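# Fit backing onto pin post, then bin the pin

## Task

Push a rubber backing fully, or almost fully, down onto the post of the pin, then place the pin into the bin and release it, so that at the end neither gripper holds anything or touches the pin or any backing. Some backings fit the post tightly and may stall partway if pushed gently, so press firmly enough.

## Robot and tools

ROBOT. Two arms, left_arm and right_arm, each a six-joint arm with a parallel two-finger gripper. The names are labels, not sides of a picture. Base poses in the scene frame: left_arm at (-0.072, +0.458, +0.052) m, quat_wxyz (+0.573, 0, 0, -0.820); right_arm at (-0.075, -0.488, +0.089) m, quat_wxyz (+0.690, 0, 0, +0.724). The arms face each other across the table, left_arm on the +y side.

FRAMES. Scene frame: origin at the table centre, +z up, table surface at z = +0.020 m. Gripper frame: fingers point along its +x, they open and close along its y. The reported end_effector_position sits between the finger pads, roughly 3 to 4 cm back from the tips.

ROW FORMAT (used by execute_actions rows and by move target). Always 14 numbers, each in [-1, 1], covering both arms even if one stays still: dx, dy, dz, rx, ry, rz, opening for left_arm, then the same seven for right_arm. dx..rz are an offset, not a pose: they are expressed in that gripper's own axes and counted from the gripper pose printed in the most recent result that shows it (if none exists yet in the scene, or for later calls within one reply, from where the gripper is when the action begins). Scale: 1.0 equals 0.6 m for dx, dy, dz and 180 degrees for rotation; rx, ry, rz form a single rotation vector. opening is absolute, not an offset: +1 is fully open (0.088 m), empty fingers touch at about -0.80, and values down to -1 close no further. Closing from fully open needs at least about 0.5 s. All zeros do not mean stay put; they send the gripper back to the reference pose. To keep an arm still, give the offset back to where it should be in the first call of a reply and zeros afterwards, always with its desired opening.

execute_actions. Argument actions: a list holding at most one item. Empty list: just return the current state. An action: rows (1 to 15 rows of 14 numbers) plus optional steps (up to 15, default 15); each control step lasts 1/30 s, row i applies on step i, and the final row repeats to fill the count. Each row is measured from the same reference pose, not from the previous row. A wait: {"steps": n} only, n up to 300, counted from the previous result, so thinking time is included. Optional pictures (boolean) turns camera images on or off; they come by default. A rejected call sends nothing.

move. target: one 14-number row as above. speed: top path speed in m/s, 0.002 to 0.5, default 0.25; rotation is capped at twice that in rad/s. Each gripper follows a straight line, all ending at once, lasting 0.5 to 10 s; longer paths are cut off at 10 s. Openings are sent at the start. Paths ignore obstacles and the other arm. The result adds a move: line giving the ending (done, off_target, moving, held, fault) and any limits (paced: the pose sent was clipped; held: a check blocked steps, after which the arm may jump much faster than speed), plus each gripper's remaining distance to its target.

wait: seconds, 0 to 10; nothing new is commanded. zoom_image: camera (cam_head_left, cam_head_right, cam_left_wrist, cam_right_wrist) and region [x0, y0, x1, y1] in pixels of that camera's last image, at most 504 by 504; all images are 896x504. read_manual: only licence texts, no motion. finished_scene: scene number; ends the current scene for good and reports success. Replying without any tool call ends everything.

MOTION LIMITS. Each step the commanded pose is clipped to 70 mm and 16 degrees from the measured pose, so big offsets take several actions; after an action the arm only continues to its last clipped pose. Read the new pose and send the remainder. Friction can leave the gripper short or slightly tilted, and tiny moves may not happen; check and correct orientation. Position is favoured over orientation when both cannot be met. Joint ranges (rad): waist -3.054..3.054, shoulder 0..3.142, elbow 0..2.356, wrist pitch -1.571..1.571, wrist yaw -1.571..1.571, wrist roll -3.142..3.142.

RESULT LINES. State line per arm: position (m), quat_wxyz, linear and angular velocity; printed positions get less accurate at long reach. A pose unreachable line names an arm whose command the clearance check altered or blocked; HELD flags steps not sent. The Hand target line shows where the controller is steering each gripper. grip_measured is the finger opening on the command scale (last Joint positions entry is metres); it may be off by about 1 mm, and reads up to 0.061 narrower while squeezing something hard. To hold a part, command about 0.07 below grip_measured; smaller gaps grip more lightly. Parts thinner than about 3 mm get proportionally less force. Pads exert roughly 34 to 49 N max, with a brief spike at first contact.

CAMERAS. Calibration (K, distortion, T_world_to_cam) is provided per camera; head cameras are fixed, wrist camera poses follow the arm joints. Expect small errors of a few degrees and millimetres.

CAUTIONS. Faster contact and targets set deeper past contact press harder; use slow speeds near parts but press firmly enough to seat a tight backing. Never let the arms hit or shove each other. Do not push or drop anything off the table, and avoid slips, drops, slams and violent pushes. Load limits (N m): waist 18, shoulder 22.3, elbow 22.2, wrist pitch 5.86, wrist yaw 5.84, wrist roll 5.48, including held weight; reaching one stops that arm for 10 s and drops the rest of the call. Holding loads heats motors: warnings from 50 °C, a hold at 95 °C, and possible power loss if cooling fails. Occasional external tugs on held parts or pushes on loose objects can occur. The simulation keeps running while you think, so keep replies short between actions.

Each tool is called as name([rows], argument=value, ...), one row to a line, values as JSON.

## Session

execute_actions(actions=[])

Scene clock: 0.00 s of 4800.00 s.
left_arm: end_effector_position=(-0.2293, -0.0227, +0.3400) grip_measured=+1.000 end_effector_quat_wxyz=(+0.401, +0.169, +0.214, -0.875) end_effector_velocity=(-0.000, +0.000, -0.004) end_effector_angular_velocity=(+0.007, -0.011, +0.000) | right_arm: end_effector_position=(+0.2325, -0.3630, +0.2603) grip_measured=+0.997 end_effector_quat_wxyz=(+0.553, +0.529, +0.533, -0.361) end_effector_velocity=(+0.003, -0.003, +0.002) end_effector_angular_velocity=(-0.001, -0.013, -0.016)
Joint positions: left_arm=[ 0.186  1.819  1.721 -0.477  0.535  0.046  0.088] | right_arm=[-1.278  1.621  1.445 -1.176 -0.098  1.726  0.088]
Joint velocities: left_arm=[-0.002  0.002 -0.002 -0.007 -0.007  0.007  0.   ] | right_arm=[-0.007 -0.002  0.002  0.007  0.007  0.007 -0.   ]
Heat: left arm: hottest shoulder 27 °C (+0.0 °C/min); right arm: hottest shoulder 31 °C (+0.0 °C/min).
Hand target (left_arm): -0.229, -0.023, +0.340; -0.401, -0.169, -0.214, +0.875
Hand target (right_arm): +0.232, -0.363, +0.260; +0.553, +0.529, +0.533, -0.361
camera_calibration (this result's frames):
cam_left_wrist: T_world_to_cam=[[-0.815685, 0.534827, 0.220494, -0.240386], [0.322005, 0.736403, -0.594999, 0.320997], [-0.480594, -0.414331, -0.77289, 0.21727], [0, 0, 0, 1]] pos_world=[-0.195023, -0.0177959, 0.411923]
cam_right_wrist: T_world_to_cam=[[-0.975698, -0.176749, -0.129515, 0.19818], [-0.215241, 0.883832, 0.415345, 0.297712], [0.0410573, 0.433128, -0.900397, 0.459376], [0, 0, 0, 1]] pos_world=[0.238583, -0.427068, 0.315635]

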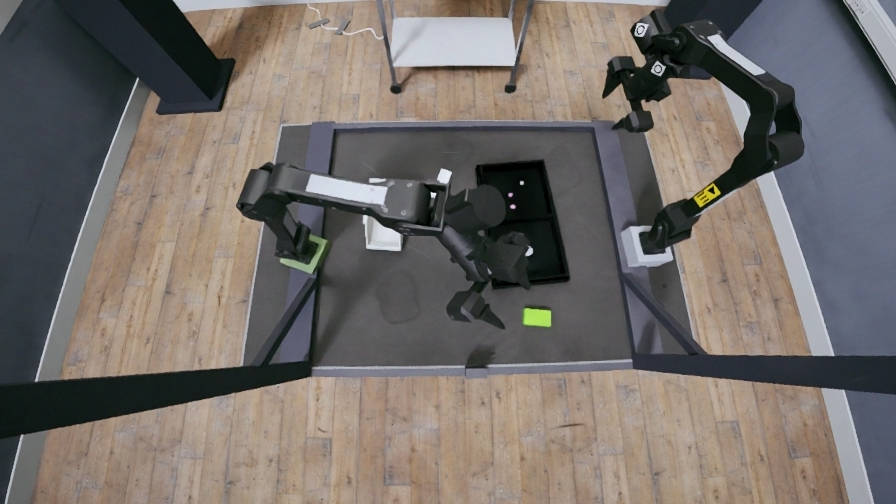

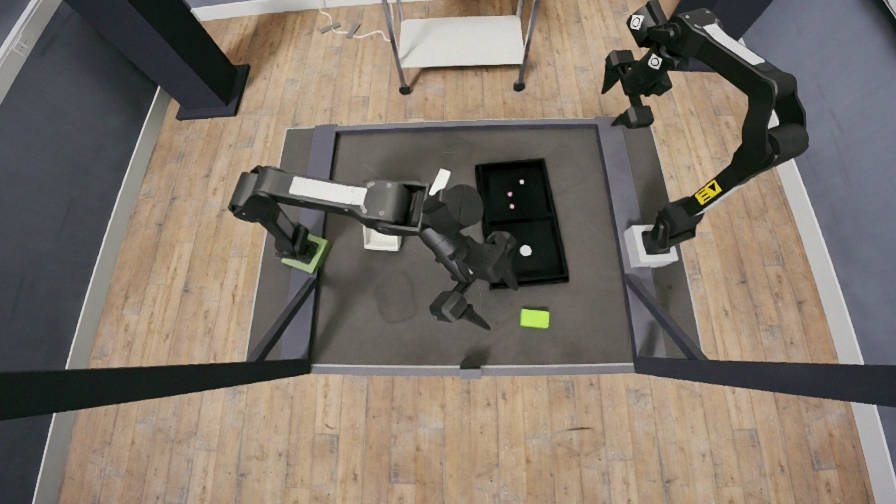

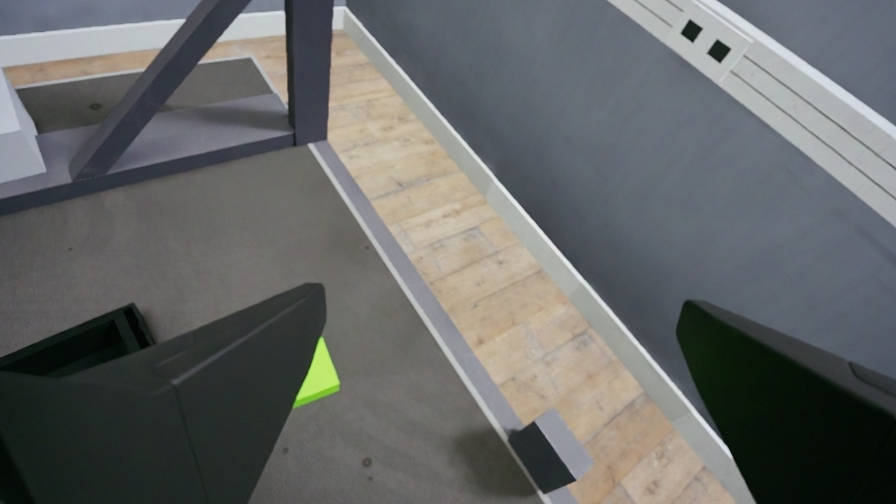

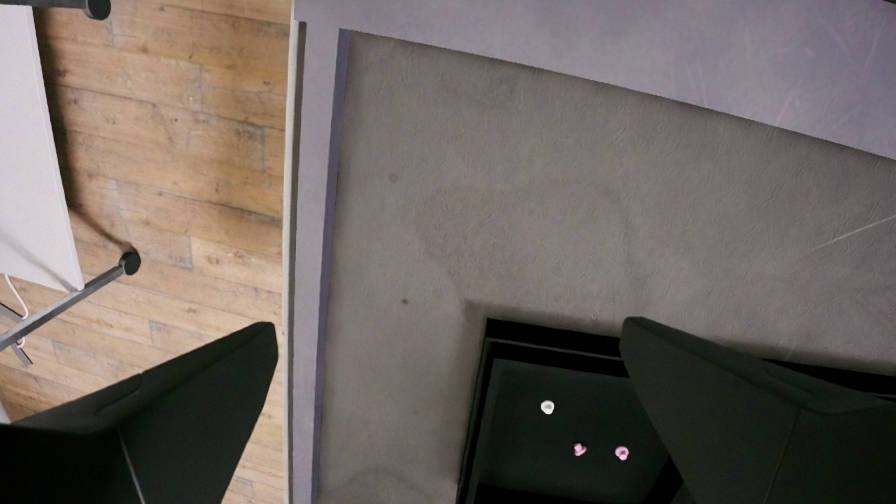

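move(target=[-0.207,-0.061,-0.405,-0.145,0.301,0.175,0,0,0,0,0,0,0,0], speed=0.35)

zoom_image(camera="cam_head_right", region=[470,150,590,300])

Scene clock: 13.70 s of 4800.00 s.
left_arm: end_effector_position=(-0.1485, +0.1958, +0.1989) grip_measured=+0.002 end_effector_quat_wxyz=(+0.502, +0.500, +0.495, -0.503) end_effector_velocity=(+0.002, -0.003, -0.002) end_effector_angular_velocity=(-0.018, -0.017, +0.020) | right_arm: end_effector_position=(+0.2325, -0.3630, +0.2603) grip_measured=+0.002 end_effector_quat_wxyz=(+0.553, +0.529, +0.533, -0.361) end_effector_velocity=(-0.002, -0.003, -0.002) end_effector_angular_velocity=(-0.015, +0.005, +0.017)
Joint positions: left_arm=[ 0.062  1.568  1.318 -1.313 -0.008 -0.283  0.039] | right_arm=[-1.278  1.621  1.445 -1.176 -0.098  1.726  0.039]
Joint velocities: left_arm=[-0.002 -0.002 -0.012  0.022 -0.022 -0.022 -0.   ] | right_arm=[-0.002 -0.002 -0.007 -0.007  0.007 -0.022 -0.   ]
Heat: left arm: hottest shoulder 30 °C (+13.1 °C/min); right arm: hottest shoulder 33 °C (+8.8 °C/min).
Hand target (left_arm): -0.148, +0.200, +0.199; +0.503, +0.501, +0.495, -0.500
Hand target (right_arm): +0.232, -0.363, +0.260; +0.553, +0.529, +0.533, -0.361
Off the commanded pose (left_arm): 0.005 m, 1 deg.
Off the commanded pose (right_arm): 0.000 m, 0 deg.
After step 90, 8.47 s passed at rest.
move: done
camera_calibration (this result's frames):
cam_left_wrist: T_world_to_cam=[[-0.997328, -0.0117761, -0.0720929, -0.121927], [-0.0380784, 0.926036, 0.37551, -0.233504], [0.0623386, 0.377252, -0.92401, 0.193236], [0, 0, 0, 1]] pos_world=[-0.142538, 0.141899, 0.257445]
cam_right_wrist: T_world_to_cam=[[-0.975698, -0.176749, -0.129515, 0.19818], [-0.215241, 0.883832, 0.415345, 0.297712], [0.0410573, 0.433128, -0.900397, 0.459376], [0, 0, 0, 1]] pos_world=[0.238583, -0.427068, 0.315635]

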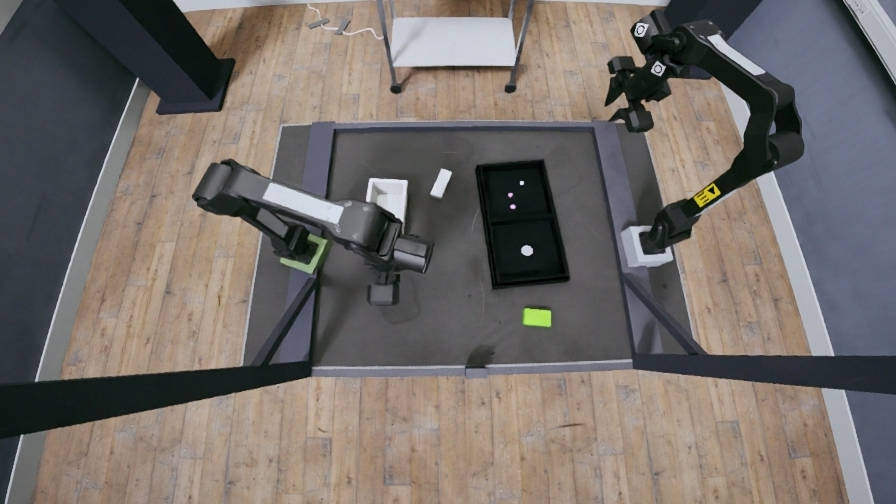

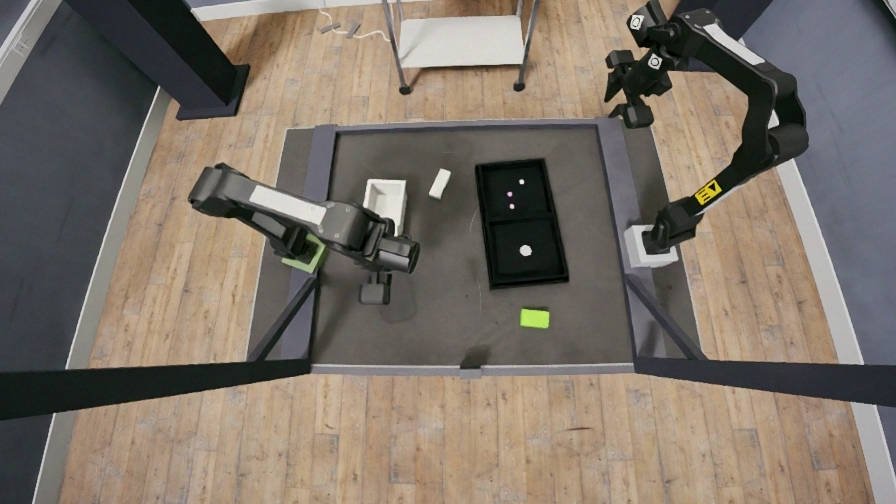

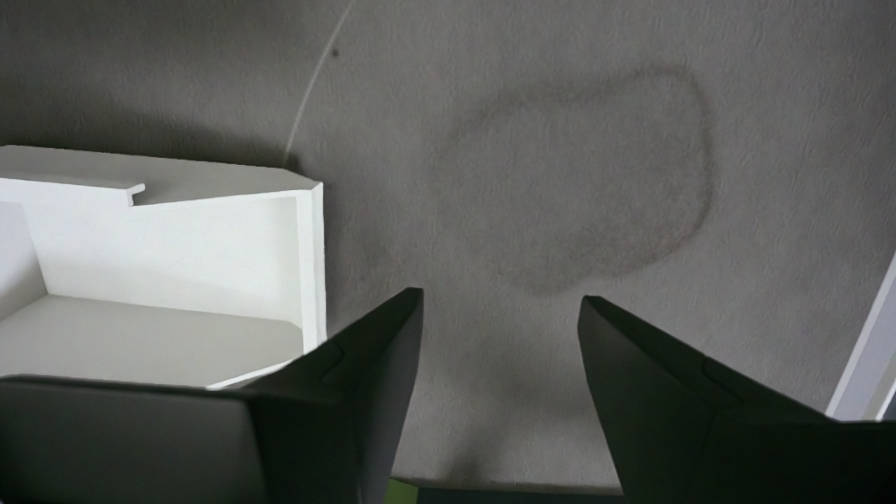

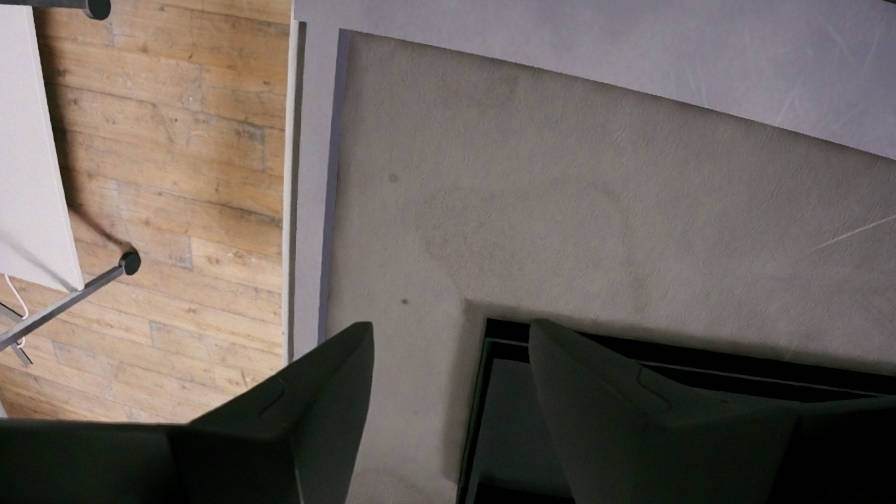

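Region (470, 150, 590, 300) of cam_head_right's 896x504 image, scaled by 3.360, with more detail than that image has; it fills the left 403 columns of this view, and the rest is white.

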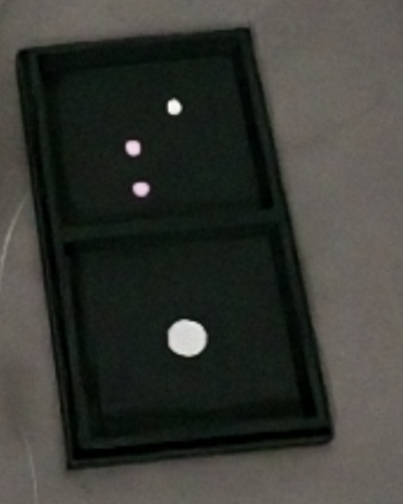

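move(target=[0,0,0,0,0,0,0,0.132,-0.454,-0.41,0.04,-0.047,-0.06,0], speed=0.35)

Scene clock: 21.90 s of 4800.00 s.
left_arm: end_effector_position=(-0.1483, +0.1962, +0.1986) grip_measured=+0.002 end_effector_quat_wxyz=(+0.502, +0.501, +0.495, -0.502) end_effector_velocity=(+0.002, +0.005, -0.000) end_effector_angular_velocity=(+0.019, -0.013, +0.005) | right_arm: end_effector_position=(-0.0634, -0.1601, +0.1644) grip_measured=+0.002 end_effector_quat_wxyz=(+0.517, +0.485, +0.518, -0.479) end_effector_velocity=(-0.003, +0.000, -0.000) end_effector_angular_velocity=(-0.007, +0.008, +0.015)
Joint positions: left_arm=[ 0.062  1.568  1.317 -1.314 -0.008 -0.284  0.039] | right_arm=[-0.083  1.814  1.307 -1.057  0.004  3.036  0.039]
Joint velocities: left_arm=[-0.002 -0.002 -0.002 -0.022 -0.007 -0.007 -0.   ] | right_arm=[ 0.007  0.007  0.007 -0.007 -0.007 -0.007 -0.   ]
Heat: left arm: hottest shoulder 30 °C (+8.2 °C/min); right arm: hottest shoulder 34 °C (+8.2 °C/min).
Hand target (left_arm): -0.148, +0.196, +0.199; +0.502, +0.500, +0.495, -0.503
Hand target (right_arm): -0.065, -0.159, +0.162; +0.518, +0.482, +0.516, -0.482
Off the commanded pose (left_arm): 0.001 m, 0 deg.
Off the commanded pose (right_arm): 0.006 m, 1 deg.
After step 90, 3.47 s passed at rest.
move: done
camera_calibration (this result's frames):
cam_left_wrist: T_world_to_cam=[[-0.997254, -0.0124151, -0.0730135, -0.12145], [-0.0391266, 0.925361, 0.377063, -0.234076], [0.0628825, 0.378884, -0.923305, 0.192431], [0, 0, 0, 1]] pos_world=[-0.142375, 0.142188, 0.257066]
cam_right_wrist: T_world_to_cam=[[-0.996234, -0.0567609, 0.0655443, -0.0812728], [-0.0344829, 0.952958, 0.301136, 0.135855], [-0.0795537, 0.297741, -0.951326, 0.276318], [0, 0, 0, 1]] pos_world=[-0.0543, -0.216348, 0.227284]

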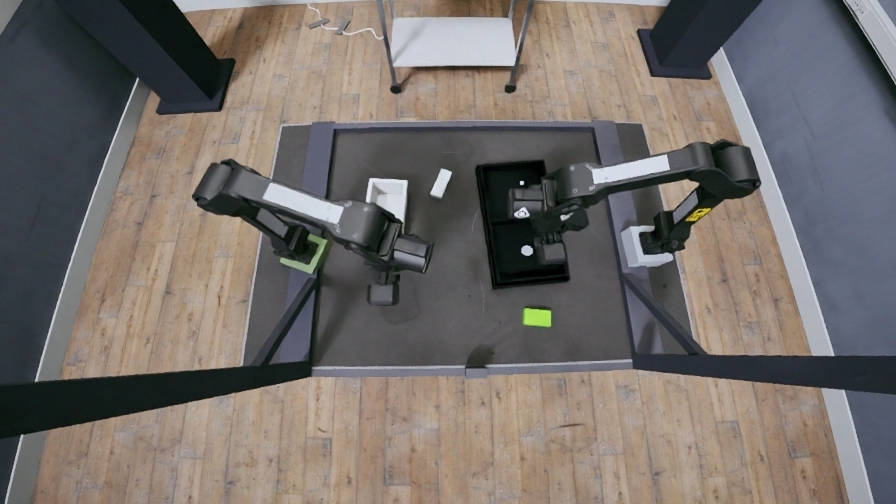

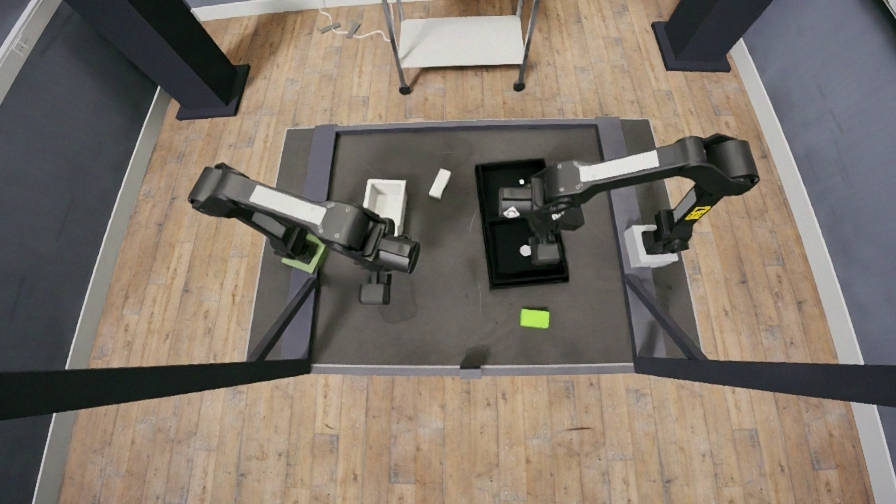

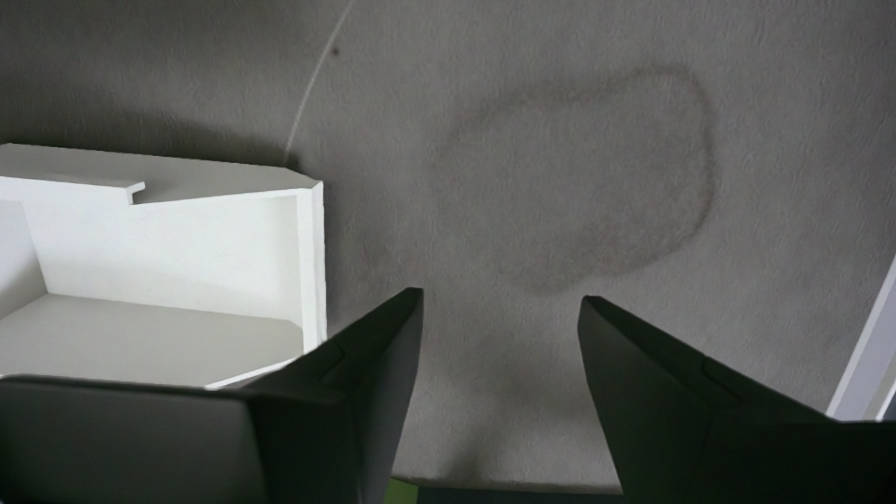

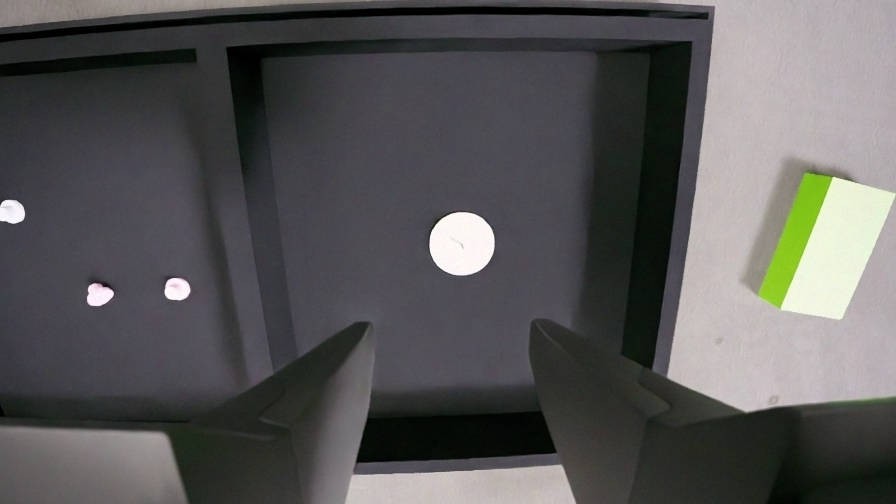

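move(target=[0,0,0,0,0,0,0,0.085,0.195,-0.03,0,0,0,-0.35])

Scene clock: 26.73 s of 4800.00 s.
left_arm: end_effector_position=(-0.1483, +0.1962, +0.1986) grip_measured=+0.002 end_effector_quat_wxyz=(+0.502, +0.501, +0.495, -0.502) end_effector_velocity=(+0.000, +0.002, -0.000) end_effector_angular_velocity=(+0.009, +0.005, +0.010) | right_arm: end_effector_position=(+0.0503, -0.1355, +0.1180) grip_measured=-0.348 end_effector_quat_wxyz=(+0.517, +0.487, +0.518, -0.477) end_effector_velocity=(-0.002, -0.005, -0.004) end_effector_angular_velocity=(-0.028, +0.017, +0.020)
Joint positions: left_arm=[ 0.062  1.568  1.317 -1.314 -0.008 -0.284  0.039] | right_arm=[-0.39   2.03   1.412 -0.939  0.003  2.729  0.022]
Joint velocities: left_arm=[ 0.002 -0.002 -0.002 -0.007  0.007 -0.007 -0.001] | right_arm=[-0.002  0.012  0.002 -0.022 -0.007 -0.022 -0.   ]
Heat: left arm: hottest shoulder 30 °C (+6.7 °C/min); right arm: hottest shoulder 34 °C (+6.7 °C/min).
Hand target (left_arm): -0.148, +0.196, +0.199; +0.502, +0.501, +0.495, -0.502
Hand target (right_arm): +0.052, -0.134, +0.114; +0.517, +0.485, +0.518, -0.479
Off the commanded pose (left_arm): 0.000 m, 0 deg.
Off the commanded pose (right_arm): 0.005 m, 0 deg.
After step 90, 0.73 s passed at rest.
move: done
camera_calibration (this result's frames):
cam_left_wrist: T_world_to_cam=[[-0.997254, -0.0124151, -0.0730135, -0.12145], [-0.0391266, 0.925361, 0.377063, -0.234076], [0.0628825, 0.378884, -0.923305, 0.192431], [0, 0, 0, 1]] pos_world=[-0.142375, 0.142188, 0.257066]
cam_right_wrist: T_world_to_cam=[[-0.996447, -0.0574334, 0.0615999, 0.0368699], [-0.035952, 0.95149, 0.30557, 0.129658], [-0.0761617, 0.30227, -0.950175, 0.234258], [0, 0, 0, 1]] pos_world=[0.0592418, -0.19206, 0.180695]

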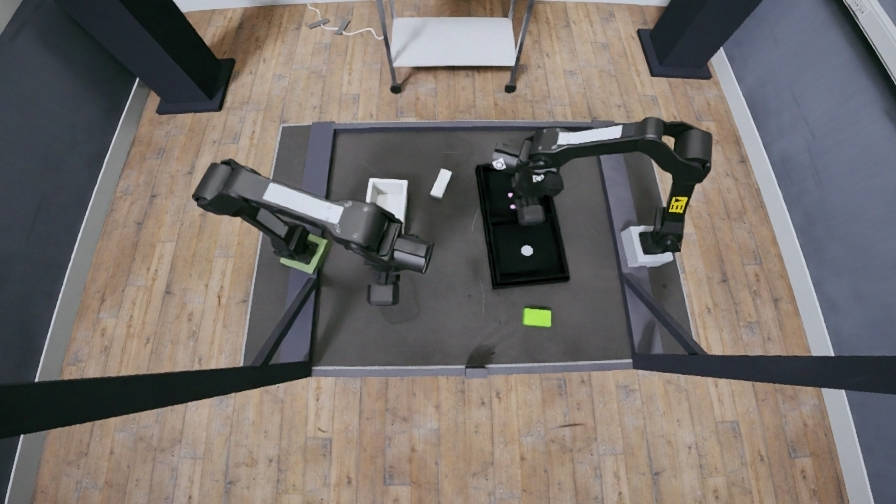

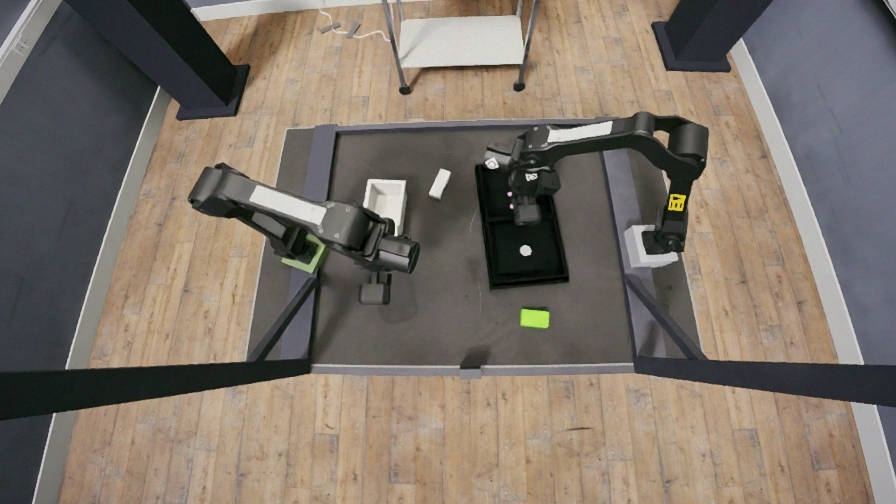

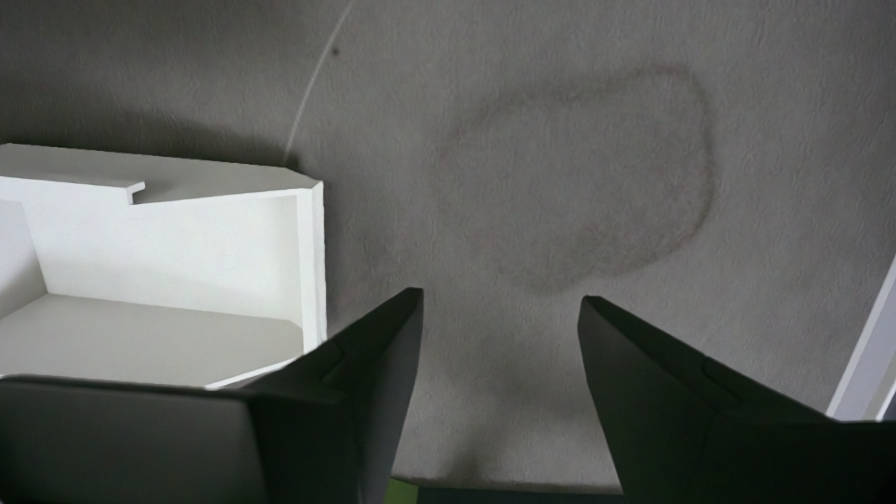

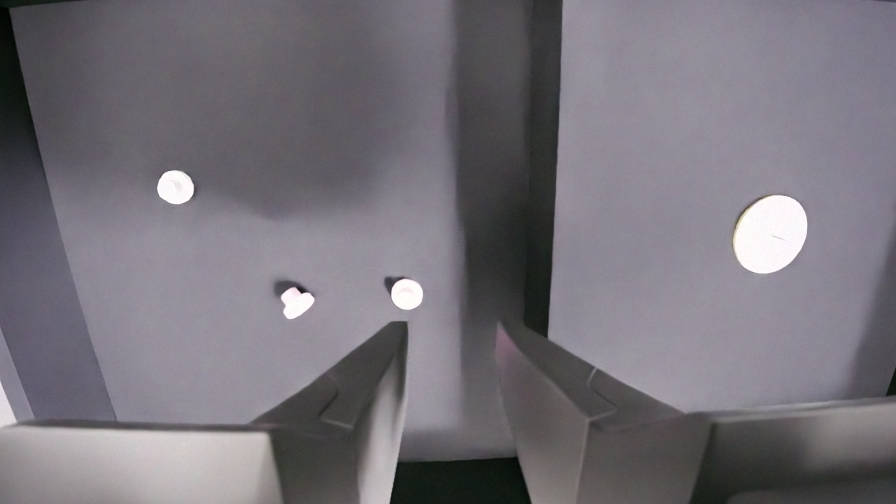

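zoom_image(camera="cam_right_wrist", region=[140,150,460,340])

Region (140, 150, 460, 340) of cam_right_wrist's 896x504 image, scaled by 1.575, with more detail than that image has; it fills the top 299 rows of this view, and the rest is white.

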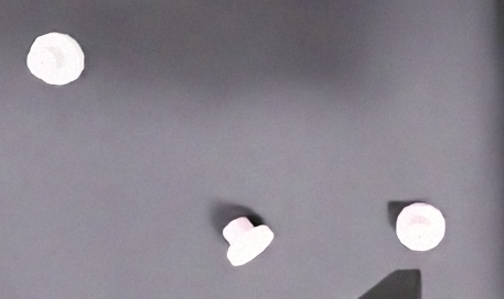

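move(target=[0,0,0,0,0,0,0,0.06,0.149,0.055,0,0,0,-0.35], speed=0.15)

Scene clock: 36.73 s of 4800.00 s.
left_arm: end_effector_position=(-0.1483, +0.1962, +0.1986) grip_measured=+0.002 end_effector_quat_wxyz=(+0.502, +0.501, +0.495, -0.502) end_effector_velocity=(+0.002, +0.002, +0.000) end_effector_angular_velocity=(+0.001, -0.023, -0.015) | right_arm: end_effector_position=(+0.1404, -0.1627, +0.0870) grip_measured=-0.348 end_effector_quat_wxyz=(+0.517, +0.489, +0.518, -0.475) end_effector_velocity=(-0.002, -0.003, -0.005) end_effector_angular_velocity=(-0.015, +0.018, +0.020)
Joint positions: left_arm=[ 0.062  1.568  1.317 -1.314 -0.008 -0.284  0.039] | right_arm=[-0.633  2.129  1.431 -0.852  0.003  2.487  0.022]
Joint velocities: left_arm=[-0.007 -0.002 -0.002 -0.007 -0.022  0.007 -0.   ] | right_arm=[-0.002  0.012 -0.002 -0.007 -0.007 -0.022 -0.   ]
Heat: left arm: hottest shoulder 30 °C (+4.9 °C/min); right arm: hottest shoulder 35 °C (+6.5 °C/min).
Hand target (left_arm): -0.148, +0.196, +0.199; +0.502, +0.501, +0.495, -0.502
Hand target (right_arm): +0.142, -0.162, +0.082; +0.517, +0.487, +0.518, -0.477
Off the commanded pose (left_arm): 0.000 m, 0 deg.
Off the commanded pose (right_arm): 0.005 m, 0 deg.
After step 90, 5.83 s passed at rest.
move: done
camera_calibration (this result's frames):
cam_left_wrist: T_world_to_cam=[[-0.997254, -0.0124151, -0.0730135, -0.12145], [-0.0391266, 0.925361, 0.377063, -0.234076], [0.0628825, 0.378884, -0.923305, 0.192431], [0, 0, 0, 1]] pos_world=[-0.142375, 0.142188, 0.257066]
cam_right_wrist: T_world_to_cam=[[-0.996857, -0.0568863, 0.0551428, 0.12773], [-0.0371186, 0.950248, 0.309273, 0.167911], [-0.0699928, 0.306254, -0.949373, 0.21961], [0, 0, 0, 1]] pos_world=[0.148933, -0.219548, 0.149518]

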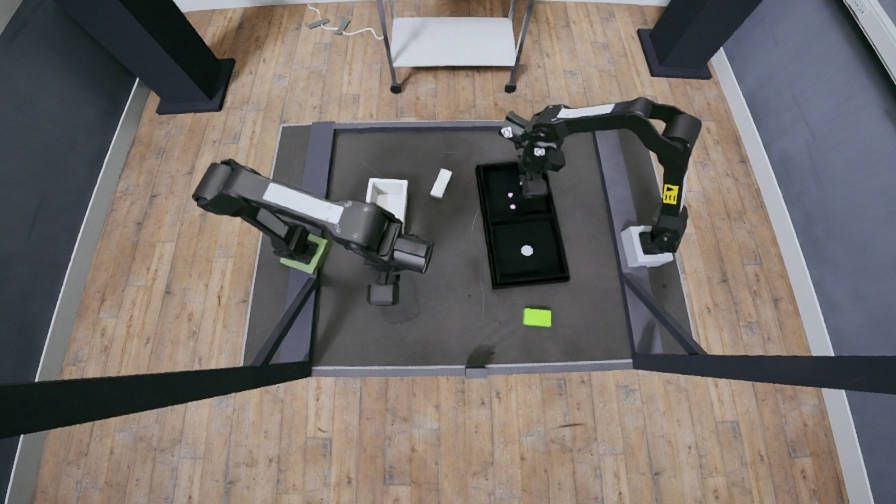

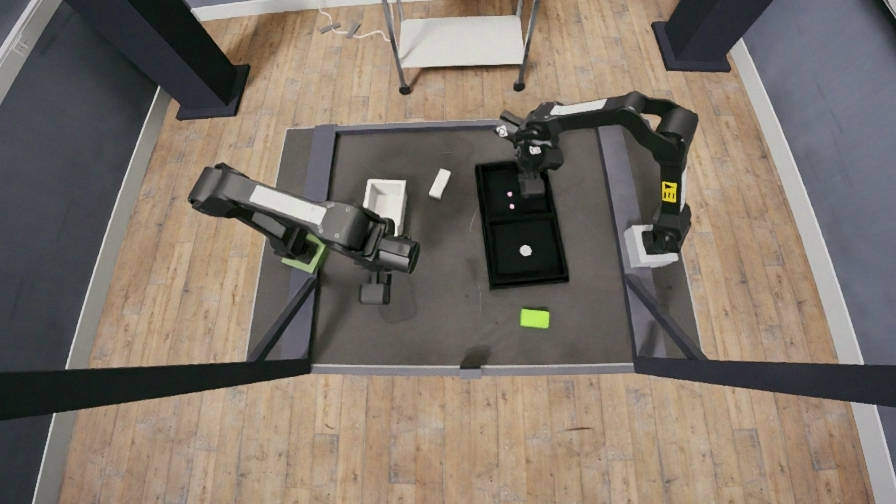

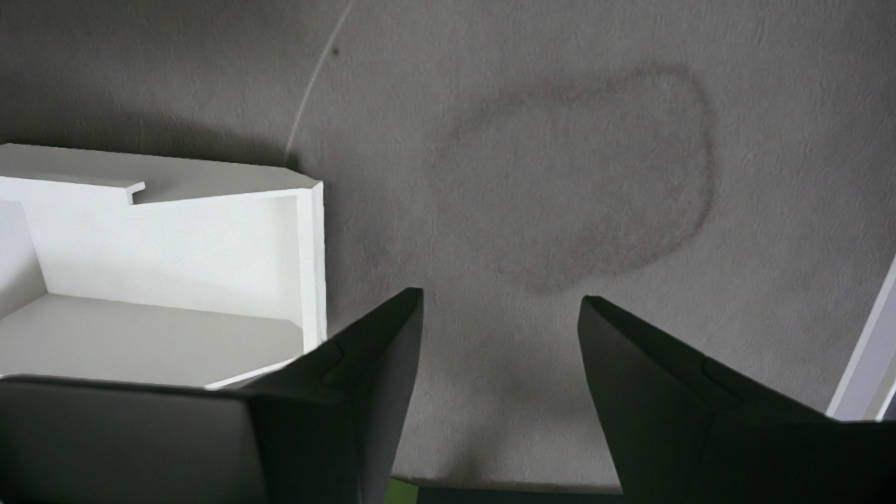

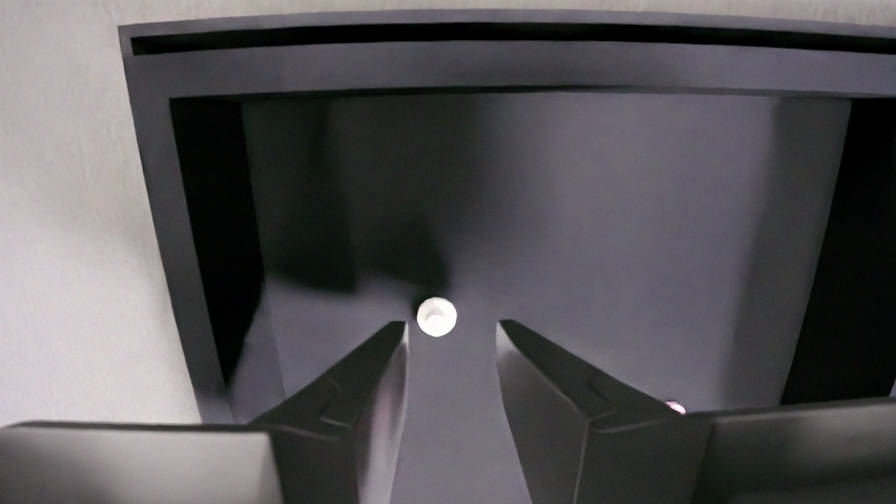

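move(target=[0,0,0,0,0,0,0,0.028,0.008,-0.005,0,0,0,-0.35], speed=0.04)

Scene clock: 41.73 s of 4800.00 s.
left_arm: end_effector_position=(-0.1483, +0.1962, +0.1986) grip_measured=+0.002 end_effector_quat_wxyz=(+0.502, +0.501, +0.495, -0.502) end_effector_velocity=(+0.001, +0.003, -0.001) end_effector_angular_velocity=(+0.010, -0.011, -0.010) | right_arm: end_effector_position=(+0.1441, -0.1588, +0.0755) grip_measured=-0.348 end_effector_quat_wxyz=(+0.517, +0.492, +0.518, -0.471) end_effector_velocity=(-0.002, -0.002, -0.002) end_effector_angular_velocity=(-0.007, +0.012, +0.020)
Joint positions: left_arm=[ 0.062  1.568  1.317 -1.314 -0.008 -0.284  0.039] | right_arm=[-0.635  2.16   1.431 -0.812  0.003  2.484  0.022]
Joint velocities: left_arm=[-0.002 -0.002 -0.007 -0.007 -0.007  0.007 -0.   ] | right_arm=[-0.002  0.002 -0.002 -0.007 -0.007 -0.022 -0.   ]
Heat: left arm: hottest shoulder 30 °C (+4.3 °C/min); right arm: hottest shoulder 36 °C (+7.2 °C/min).
Hand target (left_arm): -0.148, +0.196, +0.199; +0.502, +0.501, +0.495, -0.502
Hand target (right_arm): +0.145, -0.159, +0.070; +0.517, +0.489, +0.518, -0.475
Off the commanded pose (left_arm): 0.000 m, 0 deg.
Off the commanded pose (right_arm): 0.005 m, 1 deg.
After step 90, 1.20 s passed at rest.
move: done
camera_calibration (this result's frames):
cam_left_wrist: T_world_to_cam=[[-0.997254, -0.0124151, -0.0730135, -0.12145], [-0.0391266, 0.925361, 0.377063, -0.234076], [0.0628825, 0.378884, -0.923305, 0.192431], [0, 0, 0, 1]] pos_world=[-0.142375, 0.142188, 0.257066]
cam_right_wrist: T_world_to_cam=[[-0.997092, -0.0576474, 0.0498403, 0.13259], [-0.0390121, 0.947961, 0.315986, 0.167259], [-0.0654624, 0.313123, -0.947454, 0.208025], [0, 0, 0, 1]] pos_world=[0.152347, -0.216049, 0.137634]

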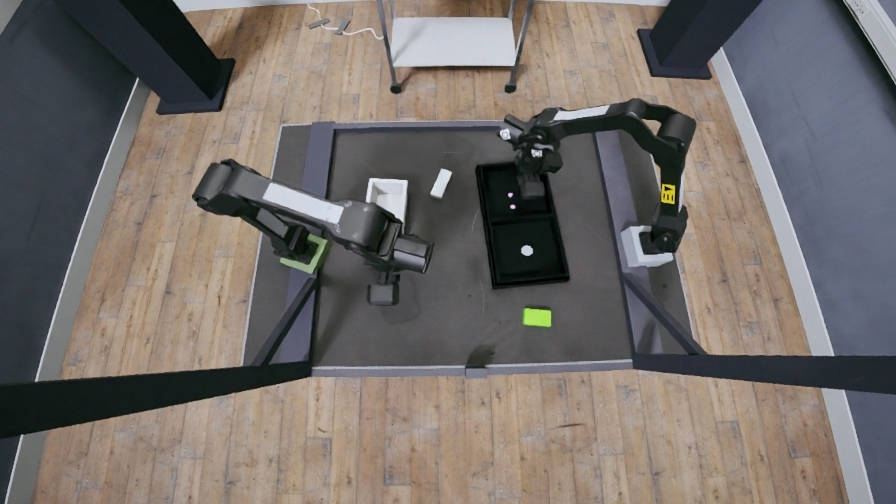

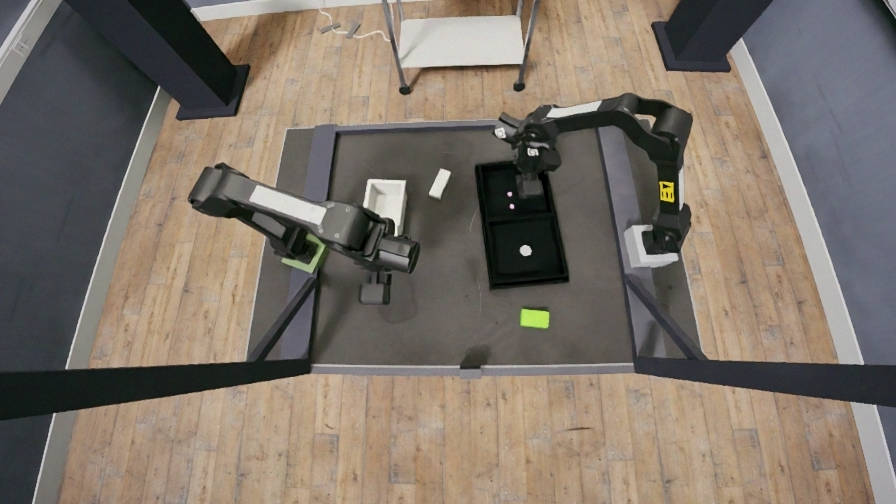

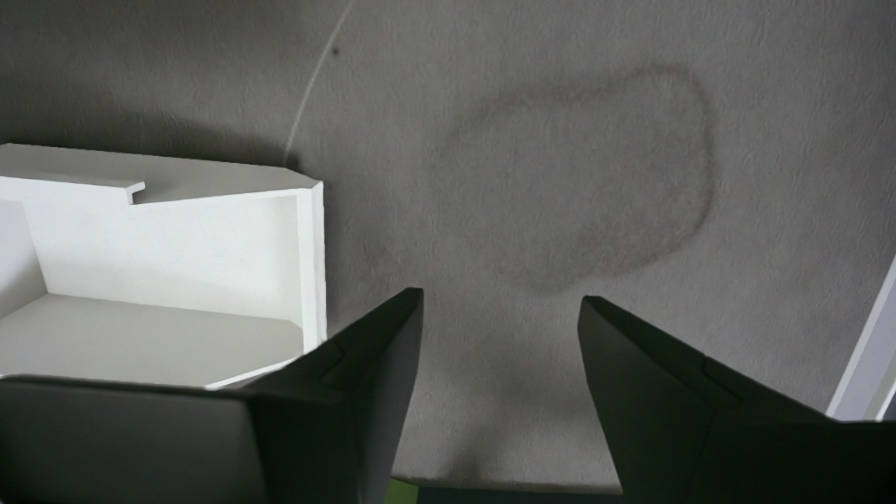

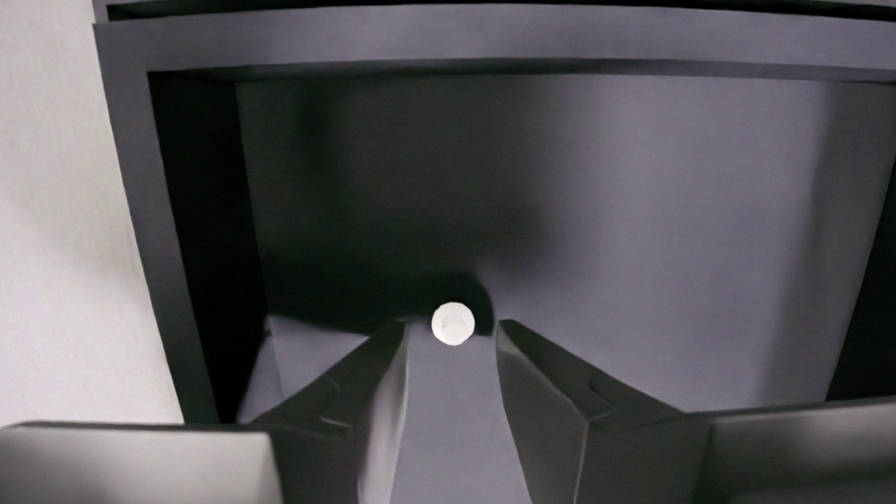

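move(target=[0,0,0,0,0,0,0,0.022,-0.001,0.002,0,0.005,0.004,-0.35], speed=0.02)

zoom_image(camera="cam_right_wrist", region=[350,250,550,400])

Scene clock: 45.70 s of 4800.00 s.
left_arm: end_effector_position=(-0.1483, +0.1962, +0.1986) grip_measured=+0.002 end_effector_quat_wxyz=(+0.502, +0.501, +0.495, -0.502) end_effector_velocity=(+0.004, -0.002, +0.000) end_effector_angular_velocity=(-0.017, -0.033, -0.010) | right_arm: end_effector_position=(+0.1454, -0.1569, +0.0696) grip_measured=-0.348 end_effector_quat_wxyz=(+0.515, +0.503, +0.520, -0.461) end_effector_velocity=(+0.002, -0.000, -0.002) end_effector_angular_velocity=(+0.005, -0.014, +0.019)
Joint positions: left_arm=[ 0.062  1.568  1.317 -1.314 -0.008 -0.284  0.039] | right_arm=[-0.635  2.157  1.398 -0.752  0.003  2.484  0.022]
Joint velocities: left_arm=[-0.002 -0.002 -0.002  0.007 -0.037  0.007 -0.   ] | right_arm=[-0.002 -0.002 -0.012  0.022  0.007 -0.022 -0.   ]
Heat: left arm: hottest shoulder 30 °C (+3.9 °C/min); right arm: hottest shoulder 37 °C (+7.9 °C/min).
Hand target (left_arm): -0.148, +0.196, +0.199; +0.502, +0.501, +0.495, -0.502
Hand target (right_arm): +0.144, -0.160, +0.062; +0.516, +0.499, +0.519, -0.464
Off the commanded pose (left_arm): 0.000 m, 0 deg.
Off the commanded pose (right_arm): 0.008 m, 1 deg.
After step 90, 0.10 s passed at rest.
move: done
camera_calibration (this result's frames):
cam_left_wrist: T_world_to_cam=[[-0.997254, -0.0124151, -0.0730135, -0.12145], [-0.0391266, 0.925361, 0.377063, -0.234076], [0.0628825, 0.378884, -0.923305, 0.192431], [0, 0, 0, 1]] pos_world=[-0.142375, 0.142188, 0.257066]
cam_right_wrist: T_world_to_cam=[[-0.997773, -0.0586711, 0.0317369, 0.135418], [-0.0444766, 0.939742, 0.338978, 0.165324], [-0.0497127, 0.336812, -0.940259, 0.202848], [0, 0, 0, 1]] pos_world=[0.152554, -0.215738, 0.130391]

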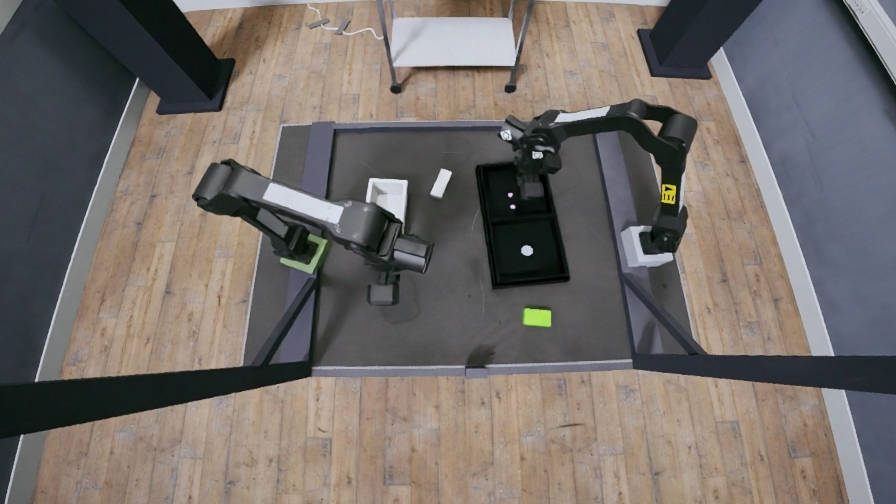

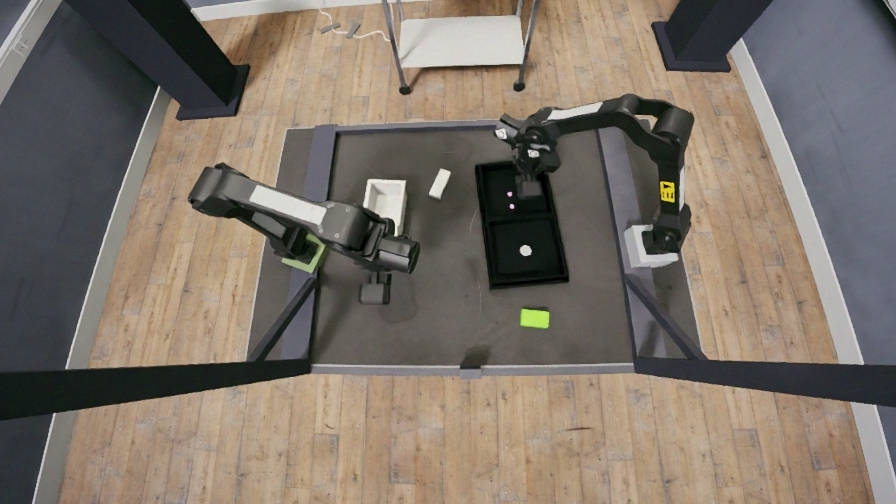

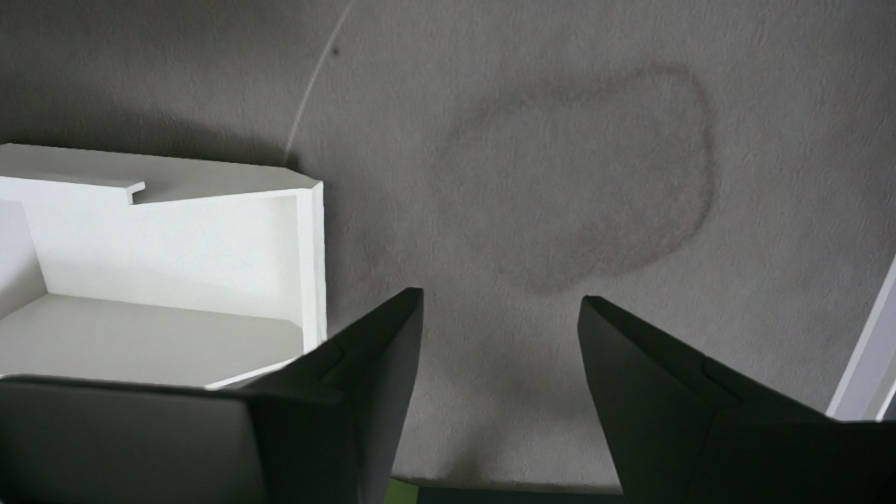

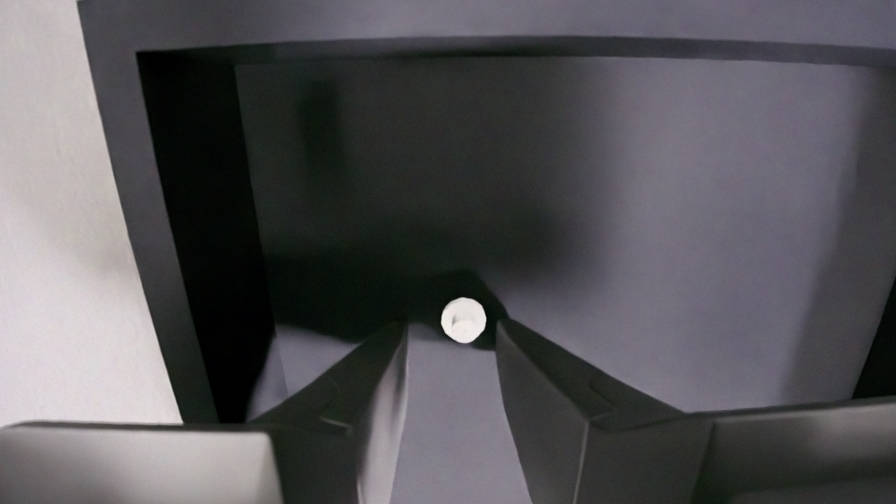

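Region (350, 250, 550, 400) of cam_right_wrist's 896x504 image, scaled by 2.520, with more detail than that image has; it fills the top 378 rows of this view, and the rest is white.

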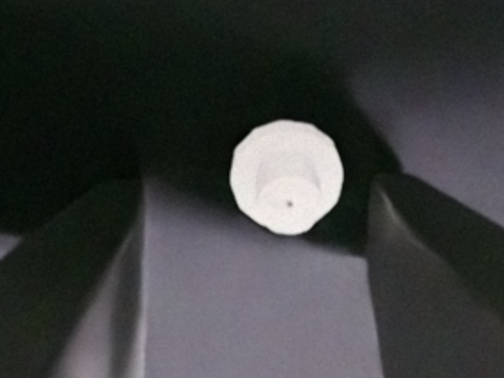

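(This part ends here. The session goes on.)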